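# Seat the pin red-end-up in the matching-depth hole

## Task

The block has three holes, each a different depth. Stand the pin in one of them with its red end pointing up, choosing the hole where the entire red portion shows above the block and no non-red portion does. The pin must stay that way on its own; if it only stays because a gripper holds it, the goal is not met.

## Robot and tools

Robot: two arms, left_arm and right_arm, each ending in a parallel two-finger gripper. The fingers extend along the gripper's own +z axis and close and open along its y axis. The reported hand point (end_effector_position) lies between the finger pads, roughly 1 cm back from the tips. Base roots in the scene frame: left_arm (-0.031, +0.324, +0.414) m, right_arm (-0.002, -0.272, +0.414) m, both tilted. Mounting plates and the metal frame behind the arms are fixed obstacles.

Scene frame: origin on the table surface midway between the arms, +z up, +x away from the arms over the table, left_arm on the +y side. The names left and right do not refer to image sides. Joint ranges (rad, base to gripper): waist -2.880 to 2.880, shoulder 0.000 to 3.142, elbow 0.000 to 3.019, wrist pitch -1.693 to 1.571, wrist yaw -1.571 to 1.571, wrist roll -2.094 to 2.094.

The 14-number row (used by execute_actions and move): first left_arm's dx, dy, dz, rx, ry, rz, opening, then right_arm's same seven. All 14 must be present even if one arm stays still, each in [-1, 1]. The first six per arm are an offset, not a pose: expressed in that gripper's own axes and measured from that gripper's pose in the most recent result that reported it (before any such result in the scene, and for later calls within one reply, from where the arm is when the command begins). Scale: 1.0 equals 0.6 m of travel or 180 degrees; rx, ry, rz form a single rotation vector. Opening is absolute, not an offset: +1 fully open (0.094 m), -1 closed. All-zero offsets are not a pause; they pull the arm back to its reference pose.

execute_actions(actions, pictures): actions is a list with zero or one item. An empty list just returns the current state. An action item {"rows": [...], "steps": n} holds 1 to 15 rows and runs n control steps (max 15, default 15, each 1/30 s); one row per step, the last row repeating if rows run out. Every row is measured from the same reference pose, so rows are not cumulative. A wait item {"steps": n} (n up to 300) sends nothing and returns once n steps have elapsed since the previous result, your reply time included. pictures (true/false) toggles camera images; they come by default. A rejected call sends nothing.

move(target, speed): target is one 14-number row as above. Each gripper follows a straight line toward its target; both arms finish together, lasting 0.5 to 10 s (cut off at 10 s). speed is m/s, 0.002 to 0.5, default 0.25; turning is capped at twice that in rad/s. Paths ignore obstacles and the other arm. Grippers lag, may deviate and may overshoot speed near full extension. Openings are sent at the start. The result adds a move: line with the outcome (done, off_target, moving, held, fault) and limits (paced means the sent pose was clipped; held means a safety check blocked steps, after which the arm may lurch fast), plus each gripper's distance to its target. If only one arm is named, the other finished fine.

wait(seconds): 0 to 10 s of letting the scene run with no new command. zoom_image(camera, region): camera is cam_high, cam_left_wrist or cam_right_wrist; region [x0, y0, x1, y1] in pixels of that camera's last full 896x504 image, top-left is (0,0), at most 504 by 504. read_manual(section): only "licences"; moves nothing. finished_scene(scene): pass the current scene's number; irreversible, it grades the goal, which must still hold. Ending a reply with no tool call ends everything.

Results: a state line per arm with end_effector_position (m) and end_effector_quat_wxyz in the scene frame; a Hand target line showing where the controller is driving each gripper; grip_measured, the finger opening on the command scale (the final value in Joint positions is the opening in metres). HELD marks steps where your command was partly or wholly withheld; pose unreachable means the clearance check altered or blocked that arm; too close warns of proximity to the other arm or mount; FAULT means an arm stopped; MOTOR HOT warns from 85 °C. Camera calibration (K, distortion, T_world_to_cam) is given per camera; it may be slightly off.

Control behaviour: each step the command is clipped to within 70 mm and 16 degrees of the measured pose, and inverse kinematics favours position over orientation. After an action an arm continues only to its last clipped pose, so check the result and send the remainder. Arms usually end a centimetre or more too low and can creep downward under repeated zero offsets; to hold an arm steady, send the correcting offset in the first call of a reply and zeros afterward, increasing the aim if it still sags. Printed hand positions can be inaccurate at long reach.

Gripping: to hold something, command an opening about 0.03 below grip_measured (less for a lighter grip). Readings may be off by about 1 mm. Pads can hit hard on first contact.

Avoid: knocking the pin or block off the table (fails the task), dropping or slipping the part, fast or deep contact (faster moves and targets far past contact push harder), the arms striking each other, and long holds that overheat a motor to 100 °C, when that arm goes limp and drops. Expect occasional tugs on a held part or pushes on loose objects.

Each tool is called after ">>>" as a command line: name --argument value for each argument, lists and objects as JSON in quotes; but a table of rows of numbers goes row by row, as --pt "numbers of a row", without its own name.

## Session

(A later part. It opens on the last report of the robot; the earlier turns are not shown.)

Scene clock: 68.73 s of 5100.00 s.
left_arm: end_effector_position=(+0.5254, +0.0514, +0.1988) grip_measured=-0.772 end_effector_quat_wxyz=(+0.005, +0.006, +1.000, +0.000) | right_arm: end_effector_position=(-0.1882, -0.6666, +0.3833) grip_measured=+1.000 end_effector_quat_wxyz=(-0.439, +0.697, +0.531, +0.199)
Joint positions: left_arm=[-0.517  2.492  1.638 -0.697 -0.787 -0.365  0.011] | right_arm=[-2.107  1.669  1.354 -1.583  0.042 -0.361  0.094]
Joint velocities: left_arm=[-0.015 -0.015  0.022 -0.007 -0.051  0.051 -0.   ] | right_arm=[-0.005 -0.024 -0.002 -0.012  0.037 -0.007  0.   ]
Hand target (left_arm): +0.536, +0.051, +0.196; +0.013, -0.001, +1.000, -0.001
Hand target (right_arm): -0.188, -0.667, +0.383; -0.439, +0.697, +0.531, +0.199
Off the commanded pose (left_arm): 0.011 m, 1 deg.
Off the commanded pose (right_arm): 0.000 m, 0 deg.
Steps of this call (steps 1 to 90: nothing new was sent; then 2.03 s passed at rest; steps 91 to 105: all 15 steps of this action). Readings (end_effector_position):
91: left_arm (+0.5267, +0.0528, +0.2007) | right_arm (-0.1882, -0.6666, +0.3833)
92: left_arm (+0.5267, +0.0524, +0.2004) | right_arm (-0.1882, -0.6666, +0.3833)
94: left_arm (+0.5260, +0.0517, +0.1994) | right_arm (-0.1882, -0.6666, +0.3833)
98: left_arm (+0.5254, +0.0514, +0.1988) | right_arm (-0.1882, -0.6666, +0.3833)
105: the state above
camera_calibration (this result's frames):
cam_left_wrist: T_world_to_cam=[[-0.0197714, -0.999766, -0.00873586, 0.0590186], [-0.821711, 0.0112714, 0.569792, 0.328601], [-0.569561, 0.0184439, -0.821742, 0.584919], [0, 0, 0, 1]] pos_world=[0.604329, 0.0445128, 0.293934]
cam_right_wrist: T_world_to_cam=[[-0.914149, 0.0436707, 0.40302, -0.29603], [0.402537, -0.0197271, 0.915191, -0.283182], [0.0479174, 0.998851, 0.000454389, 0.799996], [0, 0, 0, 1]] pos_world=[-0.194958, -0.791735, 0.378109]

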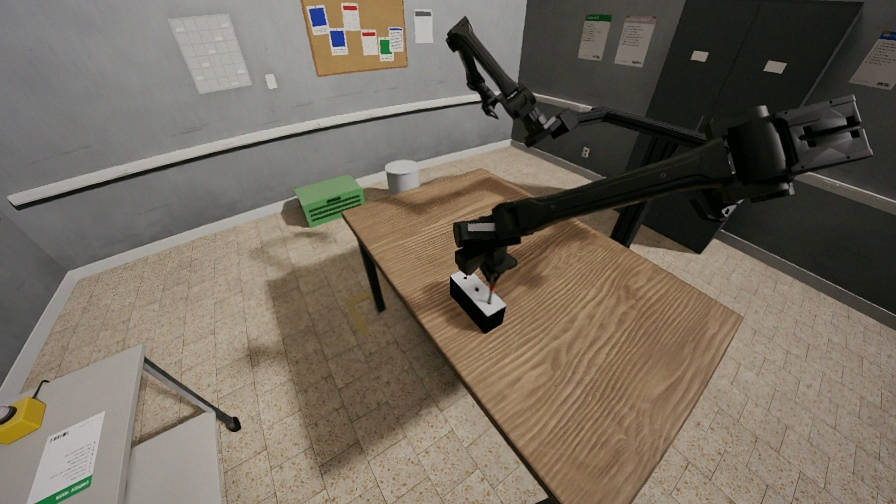

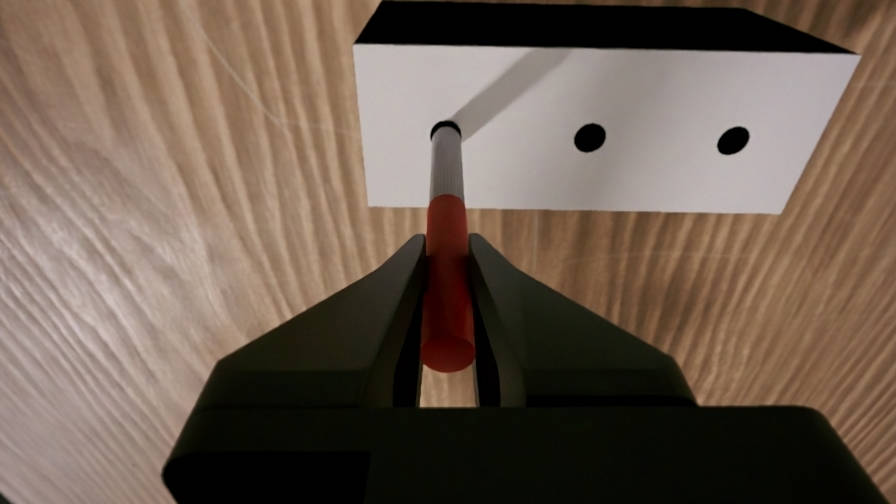

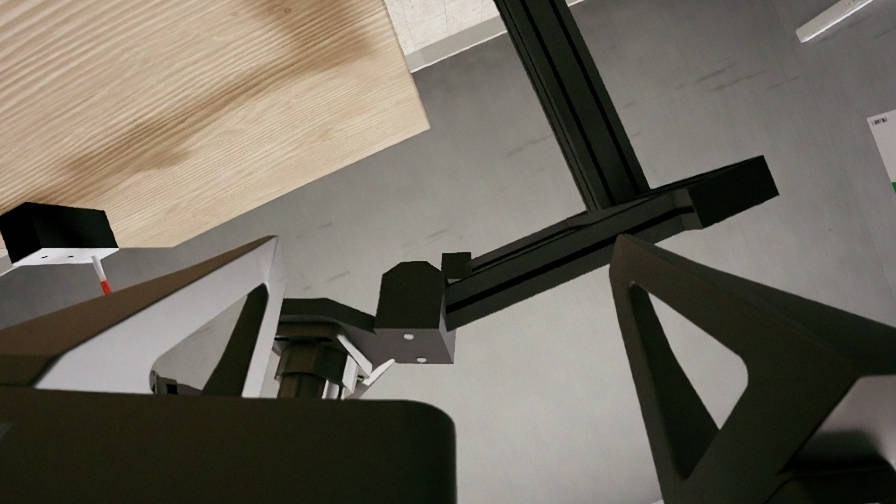

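>>> execute_actions --actions '[{"rows":[[-0.02,0.0037,0.01,0.0007,-0.005,-0.007,-0.82,0,0,0,0,0,0,1],[-0.02,0.0037,0.01,0.0007,-0.005,-0.007,-0.82,0,0,0,0,0,0,1],[-0.02,0.0037,0.01,0.0007,-0.005,-0.007,-0.82,0,0,0,0,0,0,1],[-0.02,0.0037,0.01,0.0007,-0.005,-0.007,-0.82,0,0,0,0,0,0,1],[-0.019,-0.0021,0.0045,0.0015,-0.0062,-0.0057,-0.82,0,0,0,0,0,0,1]],"steps":12}]'

>>> zoom_image --camera "cam_left_wrist" --region '[350, 60, 550, 220]'

Scene clock: 77.60 s of 5100.00 s.
left_arm: end_effector_position=(+0.5259, +0.0512, +0.1988) grip_measured=-0.772 end_effector_quat_wxyz=(+0.006, +0.006, +1.000, +0.000) | right_arm: end_effector_position=(-0.1882, -0.6666, +0.3833) grip_measured=+1.000 end_effector_quat_wxyz=(-0.439, +0.697, +0.531, +0.199)
Joint positions: left_arm=[-0.517  2.492  1.638 -0.695 -0.787 -0.363  0.011] | right_arm=[-2.107  1.669  1.354 -1.583  0.042 -0.361  0.094]
Joint velocities: left_arm=[-0.005 -0.015 -0.002 -0.022 -0.007 -0.007  0.   ] | right_arm=[ 0.005  0.005 -0.017 -0.002  0.022 -0.007  0.   ]
Hand target (left_arm): +0.537, +0.050, +0.196; +0.014, -0.003, +1.000, -0.002
Hand target (right_arm): -0.188, -0.667, +0.383; -0.439, +0.697, +0.531, +0.199
Off the commanded pose (left_arm): 0.011 m, 1 deg.
Off the commanded pose (right_arm): 0.000 m, 0 deg.
Steps of this call (steps 1 to 90: nothing new was sent; then 5.47 s passed at rest; steps 91 to 102: all 12 steps of this action). Readings (end_effector_position):
91: left_arm (+0.5256, +0.0513, +0.1988) | right_arm (-0.1882, -0.6666, +0.3833)
92: left_arm (+0.5258, +0.0513, +0.1988) | right_arm (-0.1882, -0.6666, +0.3833)
94: left_arm (+0.5259, +0.0512, +0.1988) | right_arm (-0.1882, -0.6666, +0.3833)
98: left_arm (+0.5259, +0.0512, +0.1988) | right_arm (-0.1882, -0.6666, +0.3833)
102: the state above
camera_calibration (this result's frames):
cam_left_wrist: T_world_to_cam=[[-0.0193943, -0.999776, -0.00843066, 0.058639], [-0.822793, 0.0111694, 0.568232, 0.329903], [-0.568011, 0.0179571, -0.822825, 0.58464], [0, 0, 0, 1]] pos_world=[0.60466, 0.0444426, 0.29409]
cam_right_wrist: T_world_to_cam=[[-0.914149, 0.0436707, 0.40302, -0.29603], [0.402537, -0.0197271, 0.915191, -0.283182], [0.0479174, 0.998851, 0.000454389, 0.799996], [0, 0, 0, 1]] pos_world=[-0.194958, -0.791735, 0.378109]

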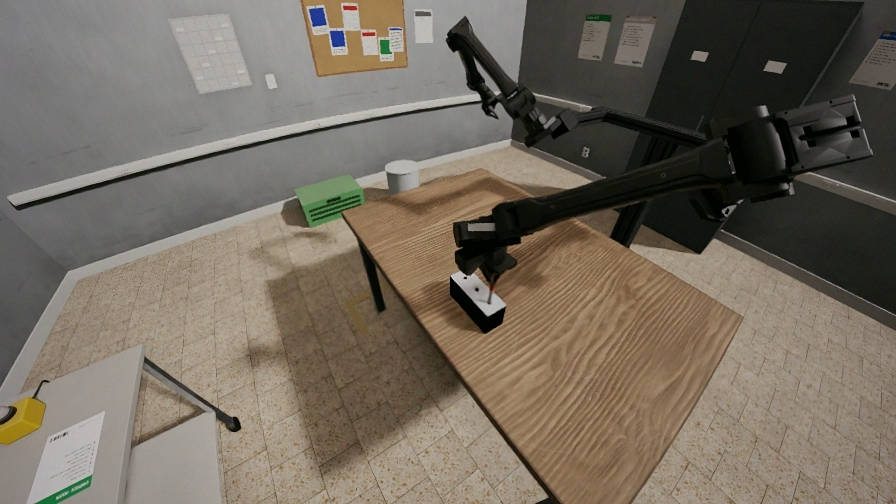

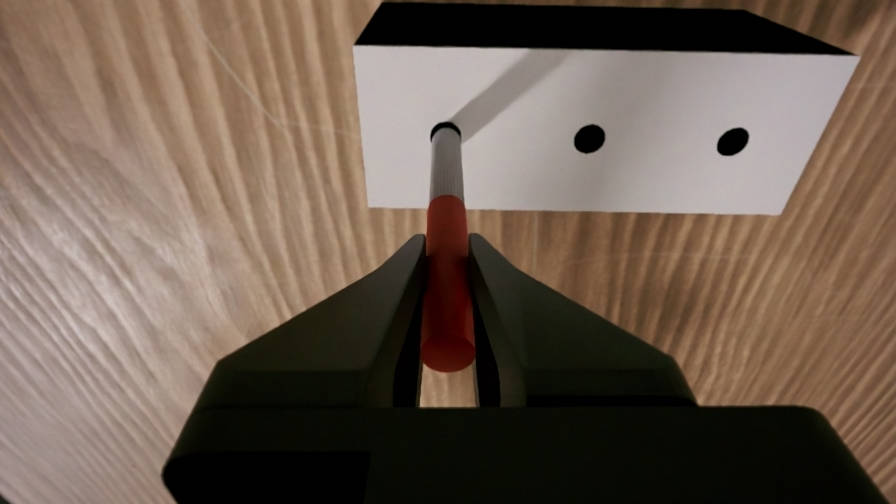

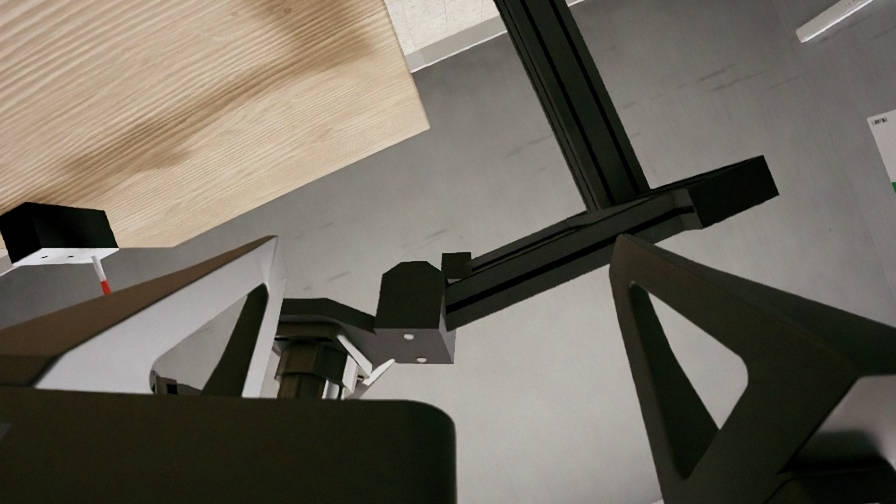

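Region (350, 60, 550, 220) of cam_left_wrist's 896x504 image, scaled by 2.520, with more detail than that image has; it fills the top 403 rows of this view, and the rest is white.

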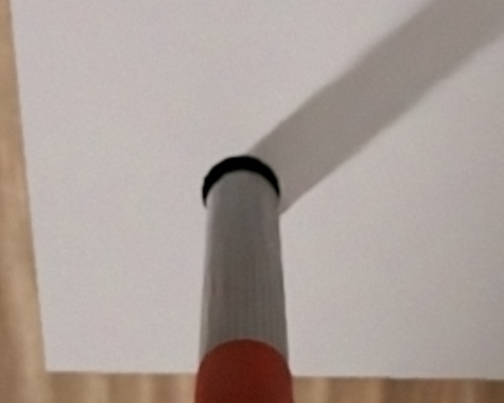

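>>> execute_actions --actions '[{"rows":[[-0.047,0.015,-0.024,0.003,-0.014,-0.014,-0.82,0,0,0,0,0,0,1],[-0.047,0.015,-0.024,0.003,-0.014,-0.014,-0.82,0,0,0,0,0,0,1],[-0.047,0.015,-0.024,0.003,-0.014,-0.014,-0.82,0,0,0,0,0,0,1],[-0.047,0.015,-0.024,0.003,-0.014,-0.014,-0.82,0,0,0,0,0,0,1],[-0.033,0.0065,-0.012,0.002,-0.009,-0.01,-0.82,0,0,0,0,0,0,1]],"steps":12}]'

>>> zoom_image --camera "cam_left_wrist" --region '[350, 60, 550, 220]'

Scene clock: 87.40 s of 5100.00 s.
left_arm: end_effector_position=(+0.5263, +0.0515, +0.1991) grip_measured=-0.772 end_effector_quat_wxyz=(+0.006, +0.006, +1.000, +0.000) | right_arm: end_effector_position=(-0.1882, -0.6666, +0.3833) grip_measured=+1.000 end_effector_quat_wxyz=(-0.439, +0.697, +0.531, +0.199)
Joint positions: left_arm=[-0.517  2.491  1.638 -0.695 -0.788 -0.363  0.011] | right_arm=[-2.107  1.669  1.354 -1.583  0.042 -0.361  0.094]
Joint velocities: left_arm=[-0.015  0.005  0.002  0.007 -0.022 -0.007 -0.001] | right_arm=[ 0.005  0.005 -0.017 -0.002 -0.007 -0.037  0.   ]
Hand target (left_arm): +0.545, +0.056, +0.207; +0.020, -0.010, +1.000, -0.003
Hand target (right_arm): -0.188, -0.667, +0.383; -0.439, +0.697, +0.531, +0.199
Off the commanded pose (left_arm): 0.021 m, 2 deg.
Off the commanded pose (right_arm): 0.000 m, 0 deg.
Steps of this call (steps 1 to 90: nothing new was sent; then 6.40 s passed at rest; steps 91 to 102: all 12 steps of this action). Readings (end_effector_position):
91: left_arm (+0.5261, +0.0514, +0.1990) | right_arm (-0.1882, -0.6666, +0.3833)
92: left_arm (+0.5261, +0.0514, +0.1990) | right_arm (-0.1882, -0.6666, +0.3833)
94: left_arm (+0.5263, +0.0515, +0.1991) | right_arm (-0.1882, -0.6666, +0.3833)
98: left_arm (+0.5263, +0.0515, +0.1991) | right_arm (-0.1882, -0.6666, +0.3833)
102: the state above
camera_calibration (this result's frames):
cam_left_wrist: T_world_to_cam=[[-0.0188469, -0.999785, -0.00859411, 0.0586617], [-0.823163, 0.0106374, 0.567706, 0.330344], [-0.567493, 0.0177738, -0.823187, 0.584917], [0, 0, 0, 1]] pos_world=[0.604969, 0.0447389, 0.294462]
cam_right_wrist: T_world_to_cam=[[-0.914149, 0.0436707, 0.40302, -0.29603], [0.402537, -0.0197271, 0.915191, -0.283182], [0.0479174, 0.998851, 0.000454389, 0.799996], [0, 0, 0, 1]] pos_world=[-0.194958, -0.791735, 0.378109]

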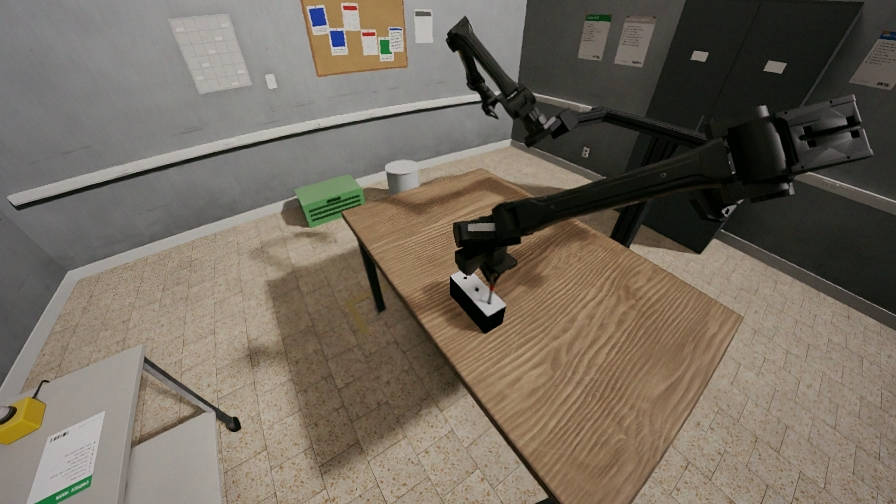

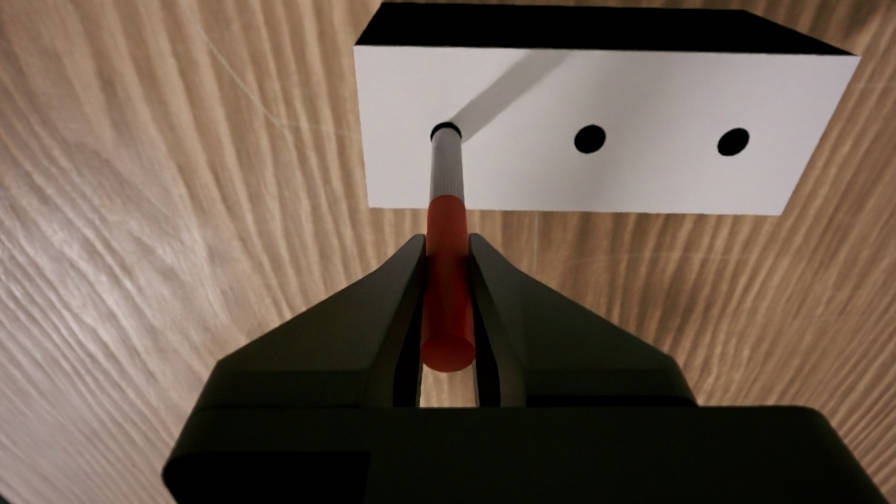

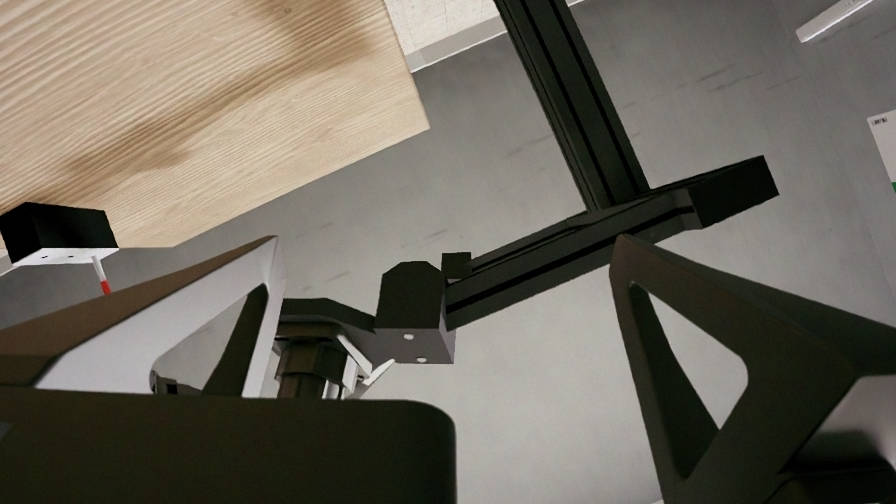

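Region (350, 60, 550, 220) of cam_left_wrist's 896x504 image, scaled by 2.520, with more detail than that image has; it fills the top 403 rows of this view, and the rest is white.

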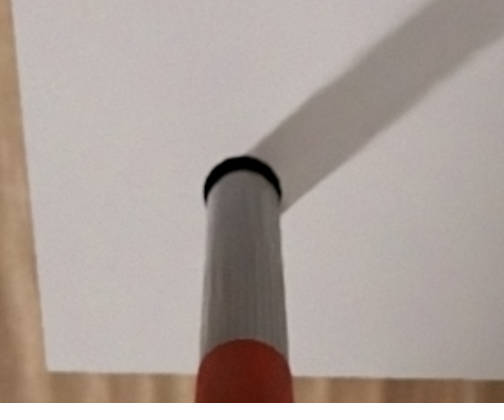

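>>> execute_actions --actions '[{"rows":[[-0.0356,0.005,-0.012,0.003,-0.0114,-0.0124,-0.82,0,0,0,0,0,0,1]],"steps":10}]'

>>> zoom_image --camera "cam_left_wrist" --region '[350, 60, 550, 220]'

Scene clock: 92.23 s of 5100.00 s.
left_arm: end_effector_position=(+0.5263, +0.0515, +0.1991) grip_measured=-0.772 end_effector_quat_wxyz=(+0.006, +0.006, +1.000, +0.000) | right_arm: end_effector_position=(-0.1882, -0.6666, +0.3833) grip_measured=+1.000 end_effector_quat_wxyz=(-0.439, +0.697, +0.531, +0.199)
Joint positions: left_arm=[-0.517  2.491  1.638 -0.695 -0.788 -0.363  0.011] | right_arm=[-2.107  1.669  1.354 -1.583  0.042 -0.361  0.094]
Joint velocities: left_arm=[-0.015 -0.005  0.002 -0.012 -0.022 -0.022 -0.   ] | right_arm=[ 0.005 -0.005 -0.002  0.017 -0.066  0.051  0.   ]
Hand target (left_arm): +0.547, +0.055, +0.207; +0.024, -0.014, +1.000, -0.004
Hand target (right_arm): -0.188, -0.667, +0.383; -0.439, +0.697, +0.531, +0.199
Off the commanded pose (left_arm): 0.023 m, 3 deg.
Off the commanded pose (right_arm): 0.000 m, 0 deg.
Steps of this call (steps 1 to 90: nothing new was sent; then 1.50 s passed at rest; steps 91 to 100: all 10 steps of this action). Readings (end_effector_position):
91: left_arm (+0.5263, +0.0515, +0.1991) | right_arm (-0.1882, -0.6666, +0.3833)
92: left_arm (+0.5263, +0.0515, +0.1991) | right_arm (-0.1882, -0.6666, +0.3833)
94: left_arm (+0.5263, +0.0515, +0.1991) | right_arm (-0.1882, -0.6666, +0.3833)
98: left_arm (+0.5263, +0.0515, +0.1991) | right_arm (-0.1882, -0.6666, +0.3833)
100: the state above
camera_calibration (this result's frames):
cam_left_wrist: T_world_to_cam=[[-0.0188469, -0.999785, -0.00859411, 0.0586617], [-0.823163, 0.0106374, 0.567706, 0.330344], [-0.567493, 0.0177738, -0.823187, 0.584917], [0, 0, 0, 1]] pos_world=[0.604969, 0.0447389, 0.294462]
cam_right_wrist: T_world_to_cam=[[-0.914149, 0.0436707, 0.40302, -0.29603], [0.402537, -0.0197271, 0.915191, -0.283182], [0.0479174, 0.998851, 0.000454389, 0.799996], [0, 0, 0, 1]] pos_world=[-0.194958, -0.791735, 0.378109]

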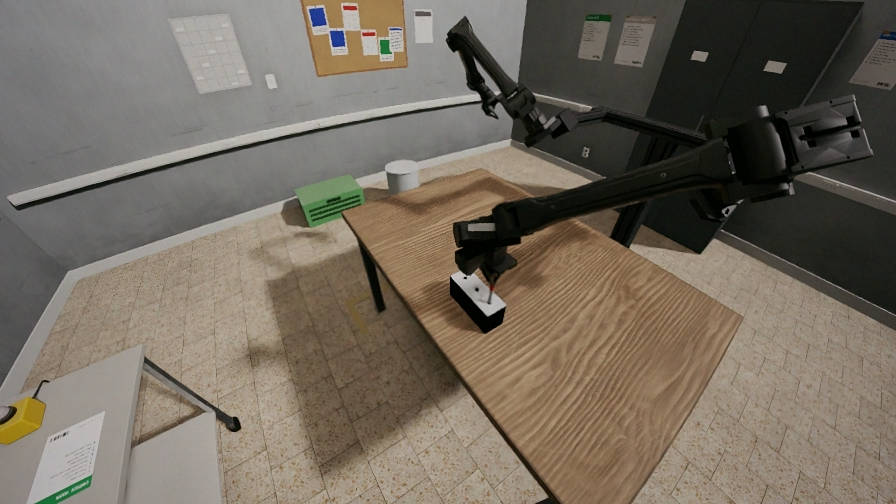

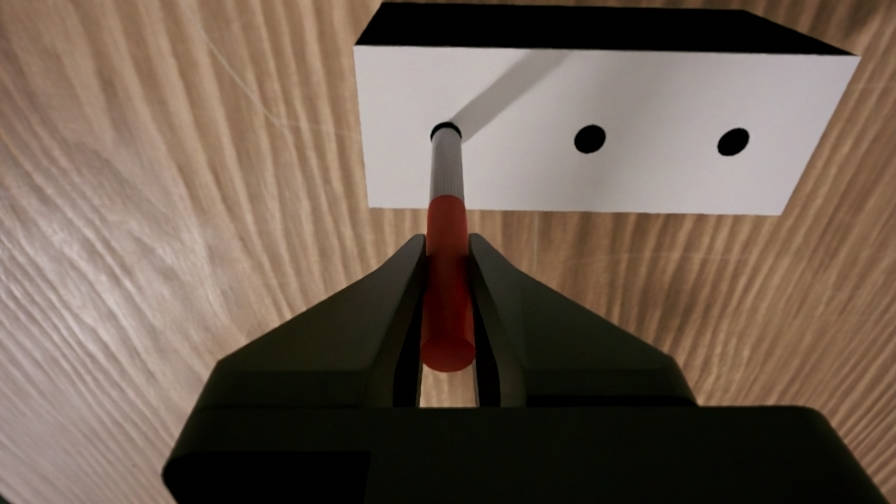

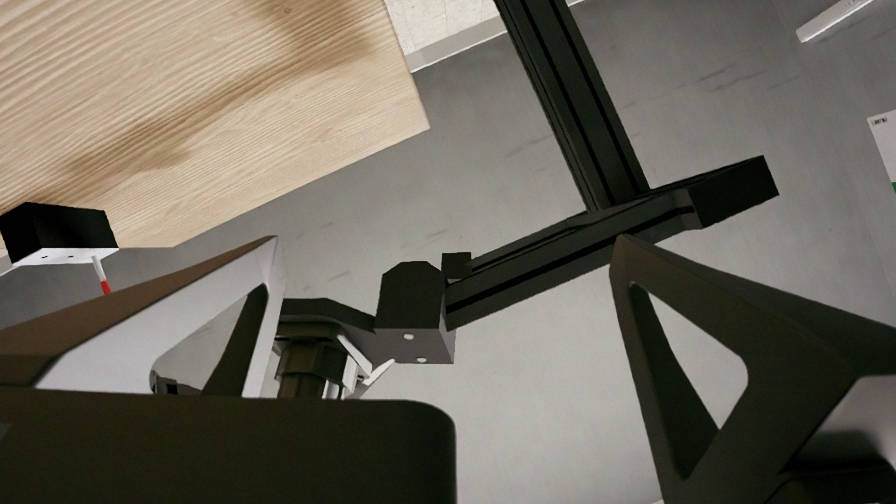

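Region (350, 60, 550, 220) of cam_left_wrist's 896x504 image, scaled by 2.520, with more detail than that image has; it fills the top 403 rows of this view, and the rest is white.

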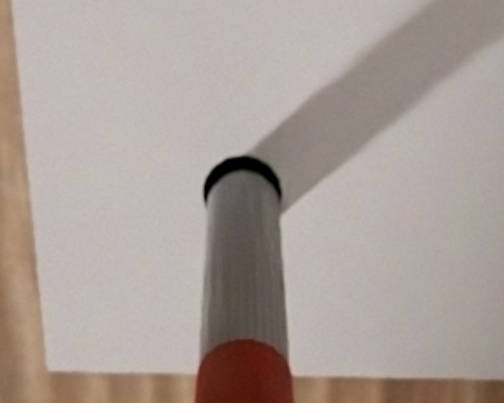

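>>> execute_actions --actions '[{"rows":[[-0.0374,0.0042,-0.012,0.003,-0.0126,-0.0136,-0.82,0,0,0,0,0,0,1]],"steps":10}]'

>>> zoom_image --camera "cam_left_wrist" --region '[350, 60, 550, 220]'

Scene clock: 96.70 s of 5100.00 s.
left_arm: end_effector_position=(+0.5267, +0.0515, +0.1991) grip_measured=-0.772 end_effector_quat_wxyz=(+0.007, +0.005, +1.000, +0.000) | right_arm: end_effector_position=(-0.1882, -0.6666, +0.3833) grip_measured=+1.000 end_effector_quat_wxyz=(-0.439, +0.697, +0.531, +0.199)
Joint positions: left_arm=[-0.517  2.491  1.638 -0.693 -0.789 -0.363  0.011] | right_arm=[-2.107  1.669  1.354 -1.583  0.042 -0.361  0.094]
Joint velocities: left_arm=[-0.015  0.005 -0.022  0.012 -0.037  0.022  0.   ] | right_arm=[-0.005 -0.005 -0.012 -0.007  0.007 -0.022  0.   ]
Hand target (left_arm): +0.548, +0.055, +0.207; +0.026, -0.016, +1.000, -0.004
Hand target (right_arm): -0.188, -0.667, +0.383; -0.439, +0.697, +0.531, +0.199
Off the commanded pose (left_arm): 0.023 m, 3 deg.
Off the commanded pose (right_arm): 0.000 m, 0 deg.
Steps of this call (steps 1 to 90: nothing new was sent; then 1.13 s passed at rest; steps 91 to 100: all 10 steps of this action). Readings (end_effector_position):
91: left_arm (+0.5264, +0.0515, +0.1991) | right_arm (-0.1882, -0.6666, +0.3833)
92: left_arm (+0.5266, +0.0514, +0.1991) | right_arm (-0.1882, -0.6666, +0.3833)
94: left_arm (+0.5267, +0.0515, +0.1991) | right_arm (-0.1882, -0.6666, +0.3833)
98: left_arm (+0.5267, +0.0515, +0.1991) | right_arm (-0.1882, -0.6666, +0.3833)
100: the state above
camera_calibration (this result's frames):
cam_left_wrist: T_world_to_cam=[[-0.0174799, -0.999808, -0.00882276, 0.0579815], [-0.824045, 0.00940841, 0.566446, 0.331445], [-0.566255, 0.0171718, -0.824051, 0.584696], [0, 0, 0, 1]] pos_world=[0.605226, 0.0448117, 0.294586]
cam_right_wrist: T_world_to_cam=[[-0.914149, 0.0436707, 0.40302, -0.29603], [0.402537, -0.0197271, 0.915191, -0.283182], [0.0479174, 0.998851, 0.000454389, 0.799996], [0, 0, 0, 1]] pos_world=[-0.194958, -0.791735, 0.378109]

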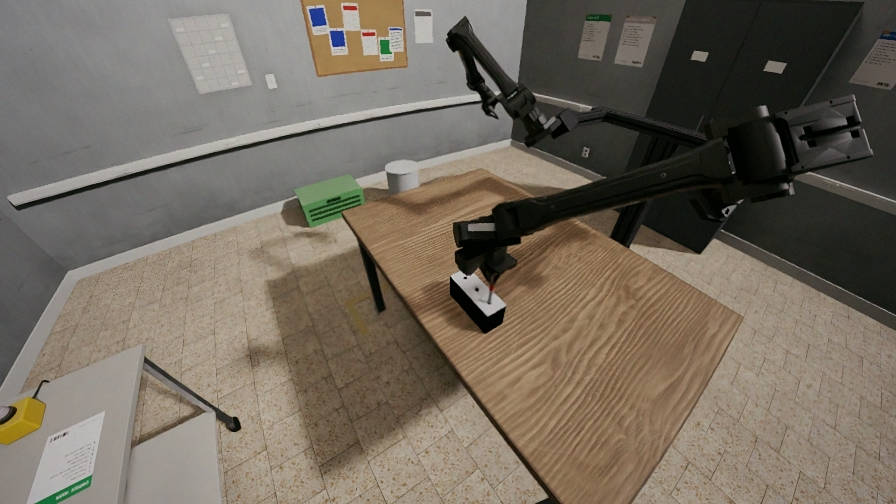

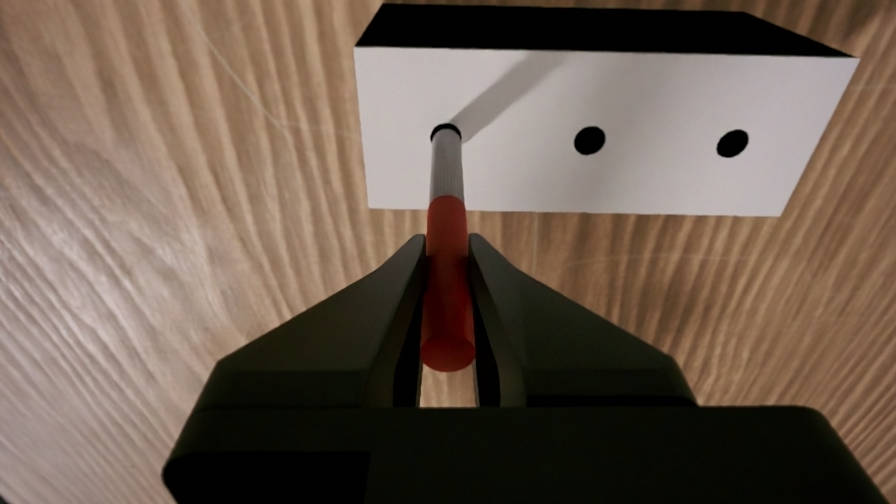

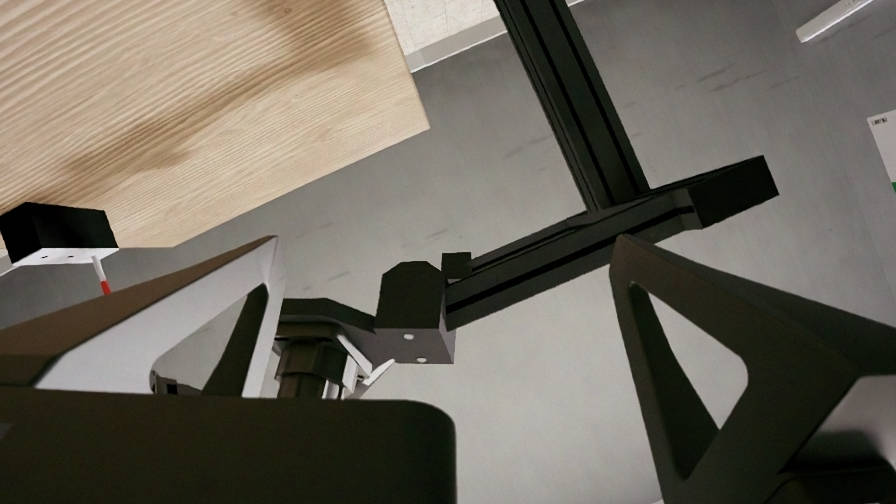

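Region (350, 60, 550, 220) of cam_left_wrist's 896x504 image, scaled by 2.520, with more detail than that image has; it fills the top 403 rows of this view, and the rest is white.

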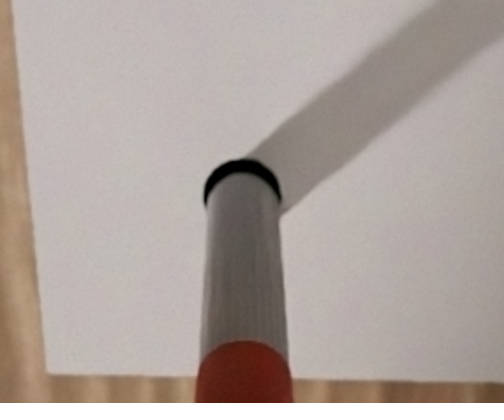

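Still stuck; a stronger shoulder lift pulse.

>>> execute_actions --actions '[{"rows":[[-0.054,0.019,-0.031,0.0035,-0.016,-0.016,-0.82,0,0,0,0,0,0,1],[-0.054,0.019,-0.031,0.0035,-0.016,-0.016,-0.82,0,0,0,0,0,0,1],[-0.054,0.019,-0.031,0.0035,-0.016,-0.016,-0.82,0,0,0,0,0,0,1],[-0.054,0.019,-0.031,0.0035,-0.016,-0.016,-0.82,0,0,0,0,0,0,1],[-0.033,0.0065,-0.012,0.002,-0.009,-0.01,-0.82,0,0,0,0,0,0,1]],"steps":12}]'

>>> zoom_image --camera "cam_left_wrist" --region '[350, 60, 550, 220]'

Scene clock: 102.07 s of 5100.00 s.
left_arm: end_effector_position=(+0.5277, +0.0525, +0.1999) grip_measured=-0.772 end_effector_quat_wxyz=(+0.008, +0.005, +1.000, +0.002) | right_arm: end_effector_position=(-0.1882, -0.6666, +0.3833) grip_measured=+1.000 end_effector_quat_wxyz=(-0.439, +0.697, +0.531, +0.199)
Joint positions: left_arm=[-0.517  2.489  1.638 -0.693 -0.792 -0.363  0.011] | right_arm=[-2.107  1.669  1.354 -1.583  0.042 -0.361  0.094]
Joint velocities: left_arm=[-0.015 -0.005  0.022 -0.002 -0.007 -0.022 -0.   ] | right_arm=[ 0.005 -0.015 -0.007  0.012  0.022 -0.022  0.   ]
Hand target (left_arm): +0.546, +0.056, +0.207; +0.021, -0.010, +1.000, -0.003
Hand target (right_arm): -0.188, -0.667, +0.383; -0.439, +0.697, +0.531, +0.199
Off the commanded pose (left_arm): 0.020 m, 2 deg.
Off the commanded pose (right_arm): 0.000 m, 0 deg.
Steps of this call (steps 1 to 90: nothing new was sent; then 1.97 s passed at rest; steps 91 to 102: all 12 steps of this action). Readings (end_effector_position):
91: left_arm (+0.5269, +0.0516, +0.1993) | right_arm (-0.1882, -0.6666, +0.3833)
92: left_arm (+0.5270, +0.0519, +0.1993) | right_arm (-0.1882, -0.6666, +0.3833)
94: left_arm (+0.5277, +0.0525, +0.1999) | right_arm (-0.1882, -0.6666, +0.3833)
98: left_arm (+0.5277, +0.0525, +0.1999) | right_arm (-0.1882, -0.6666, +0.3833)
102: the state above
camera_calibration (this result's frames):
cam_left_wrist: T_world_to_cam=[[-0.0160655, -0.999804, -0.0115518, 0.0588749], [-0.825472, 0.00674308, 0.564402, 0.333158], [-0.564214, 0.018603, -0.825419, 0.585072], [0, 0, 0, 1]] pos_world=[0.606064, 0.0457327, 0.295575]
cam_right_wrist: T_world_to_cam=[[-0.914149, 0.0436707, 0.40302, -0.29603], [0.402537, -0.0197271, 0.915191, -0.283182], [0.0479174, 0.998851, 0.000454389, 0.799996], [0, 0, 0, 1]] pos_world=[-0.194958, -0.791735, 0.378109]

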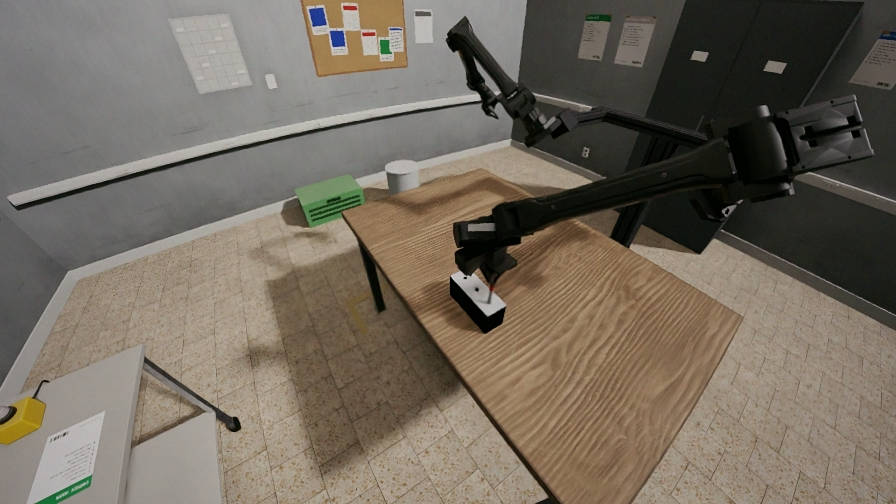

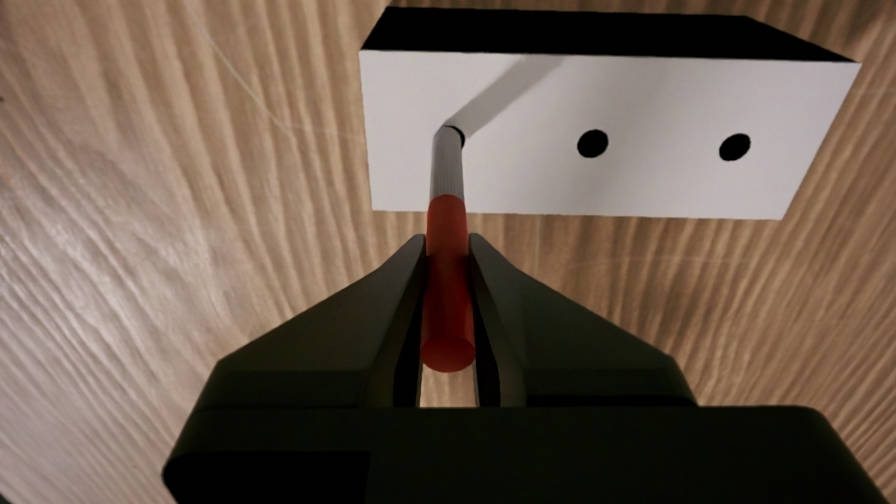

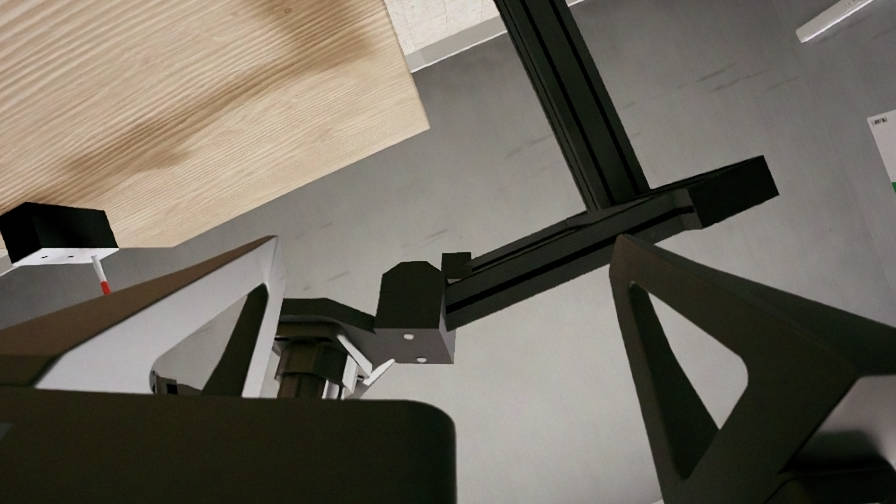

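Region (350, 60, 550, 220) of cam_left_wrist's 896x504 image, scaled by 2.520, with more detail than that image has; it fills the top 403 rows of this view, and the rest is white.

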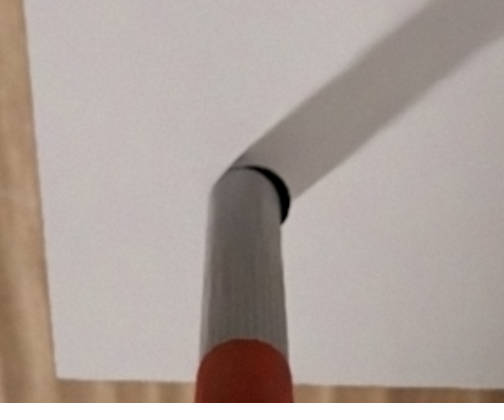

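Repeat the earlier descent command (drifts −x, −y as needed).

>>> execute_actions --actions '[{"rows":[[-0.015,-0.004,0.008,0.002,-0.005,-0.003,-0.82,0,0,0,0,0,0,1]]}]'

>>> zoom_image --camera "cam_left_wrist" --region '[350, 60, 550, 220]'

Scene clock: 107.10 s of 5100.00 s.
left_arm: end_effector_position=(+0.5263, +0.0508, +0.1964) grip_measured=-0.772 end_effector_quat_wxyz=(+0.008, +0.007, +1.000, +0.002) | right_arm: end_effector_position=(-0.1882, -0.6666, +0.3833) grip_measured=+1.000 end_effector_quat_wxyz=(-0.439, +0.697, +0.531, +0.199)
Joint positions: left_arm=[-0.515  2.496  1.638 -0.684 -0.792 -0.357  0.011] | right_arm=[-2.107  1.669  1.354 -1.583  0.042 -0.361  0.094]
Joint velocities: left_arm=[-0.015 -0.005 -0.007 -0.012  0.037  0.007 -0.   ] | right_arm=[-0.015 -0.005 -0.017 -0.012 -0.066 -0.037  0.   ]
Hand target (left_arm): +0.537, +0.051, +0.195; +0.016, -0.000, +1.000, -0.001
Hand target (right_arm): -0.188, -0.667, +0.383; -0.439, +0.697, +0.531, +0.199
Off the commanded pose (left_arm): 0.011 m, 1 deg.
Off the commanded pose (right_arm): 0.000 m, 0 deg.
Steps of this call (steps 1 to 90: nothing new was sent; then 1.53 s passed at rest; steps 91 to 105: all 15 steps of this action). Readings (end_effector_position):
91: left_arm (+0.5278, +0.0524, +0.1998) | right_arm (-0.1882, -0.6666, +0.3833)
92: left_arm (+0.5278, +0.0520, +0.1995) | right_arm (-0.1882, -0.6666, +0.3833)
94: left_arm (+0.5276, +0.0516, +0.1990) | right_arm (-0.1882, -0.6666, +0.3833)
98: left_arm (+0.5265, +0.0510, +0.1970) | right_arm (-0.1882, -0.6666, +0.3833)
105: the state above
camera_calibration (this result's frames):
cam_left_wrist: T_world_to_cam=[[-0.0203841, -0.99972, -0.0120232, 0.0594647], [-0.825506, 0.0100453, 0.564304, 0.333842], [-0.564025, 0.0214281, -0.82548, 0.581125], [0, 0, 0, 1]] pos_world=[0.60457, 0.0436421, 0.292034]
cam_right_wrist: T_world_to_cam=[[-0.914149, 0.0436707, 0.40302, -0.29603], [0.402537, -0.0197271, 0.915191, -0.283182], [0.0479174, 0.998851, 0.000454389, 0.799996], [0, 0, 0, 1]] pos_world=[-0.194958, -0.791735, 0.378109]

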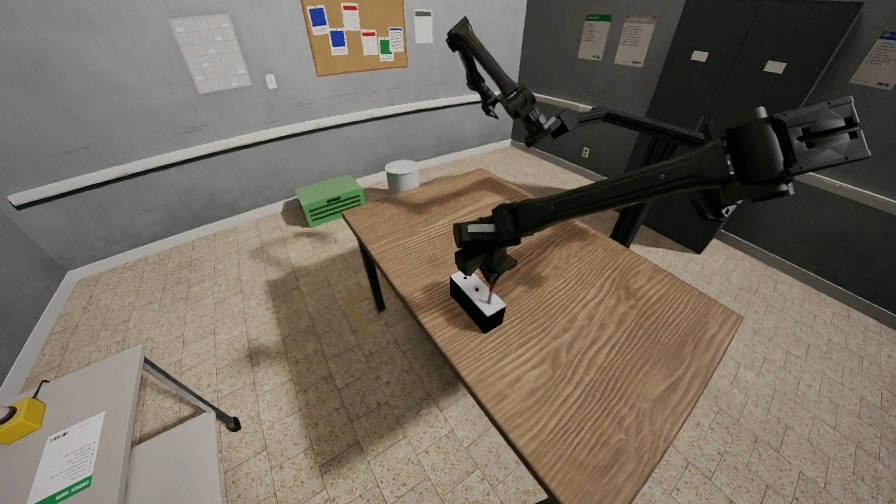

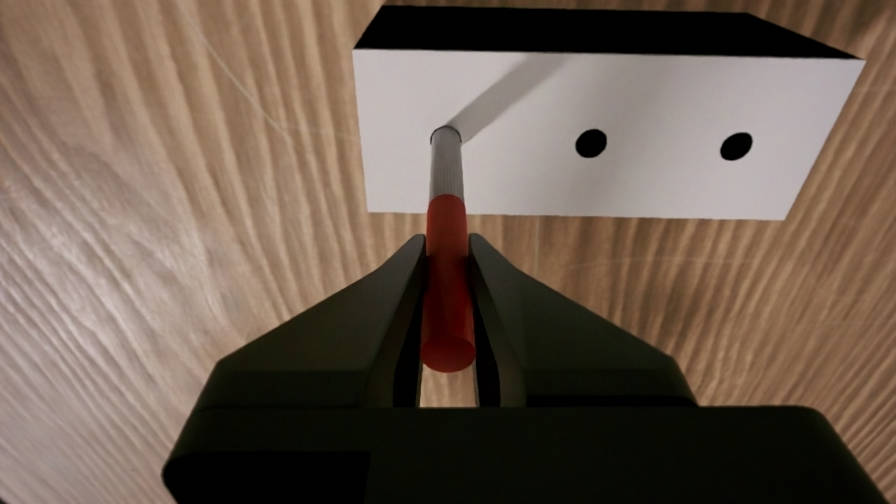

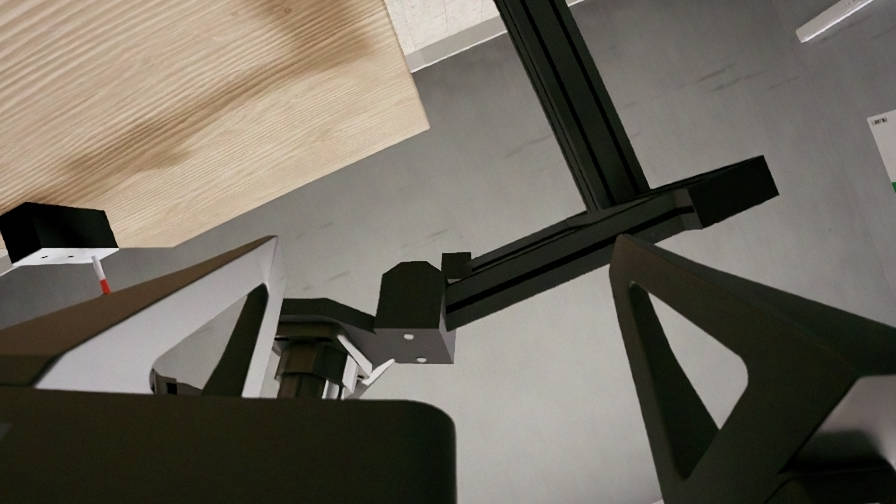

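Region (350, 60, 550, 220) of cam_left_wrist's 896x504 image, scaled by 2.520, with more detail than that image has; it fills the top 403 rows of this view, and the rest is white.

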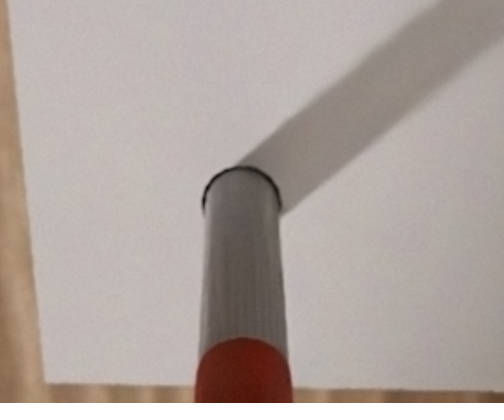

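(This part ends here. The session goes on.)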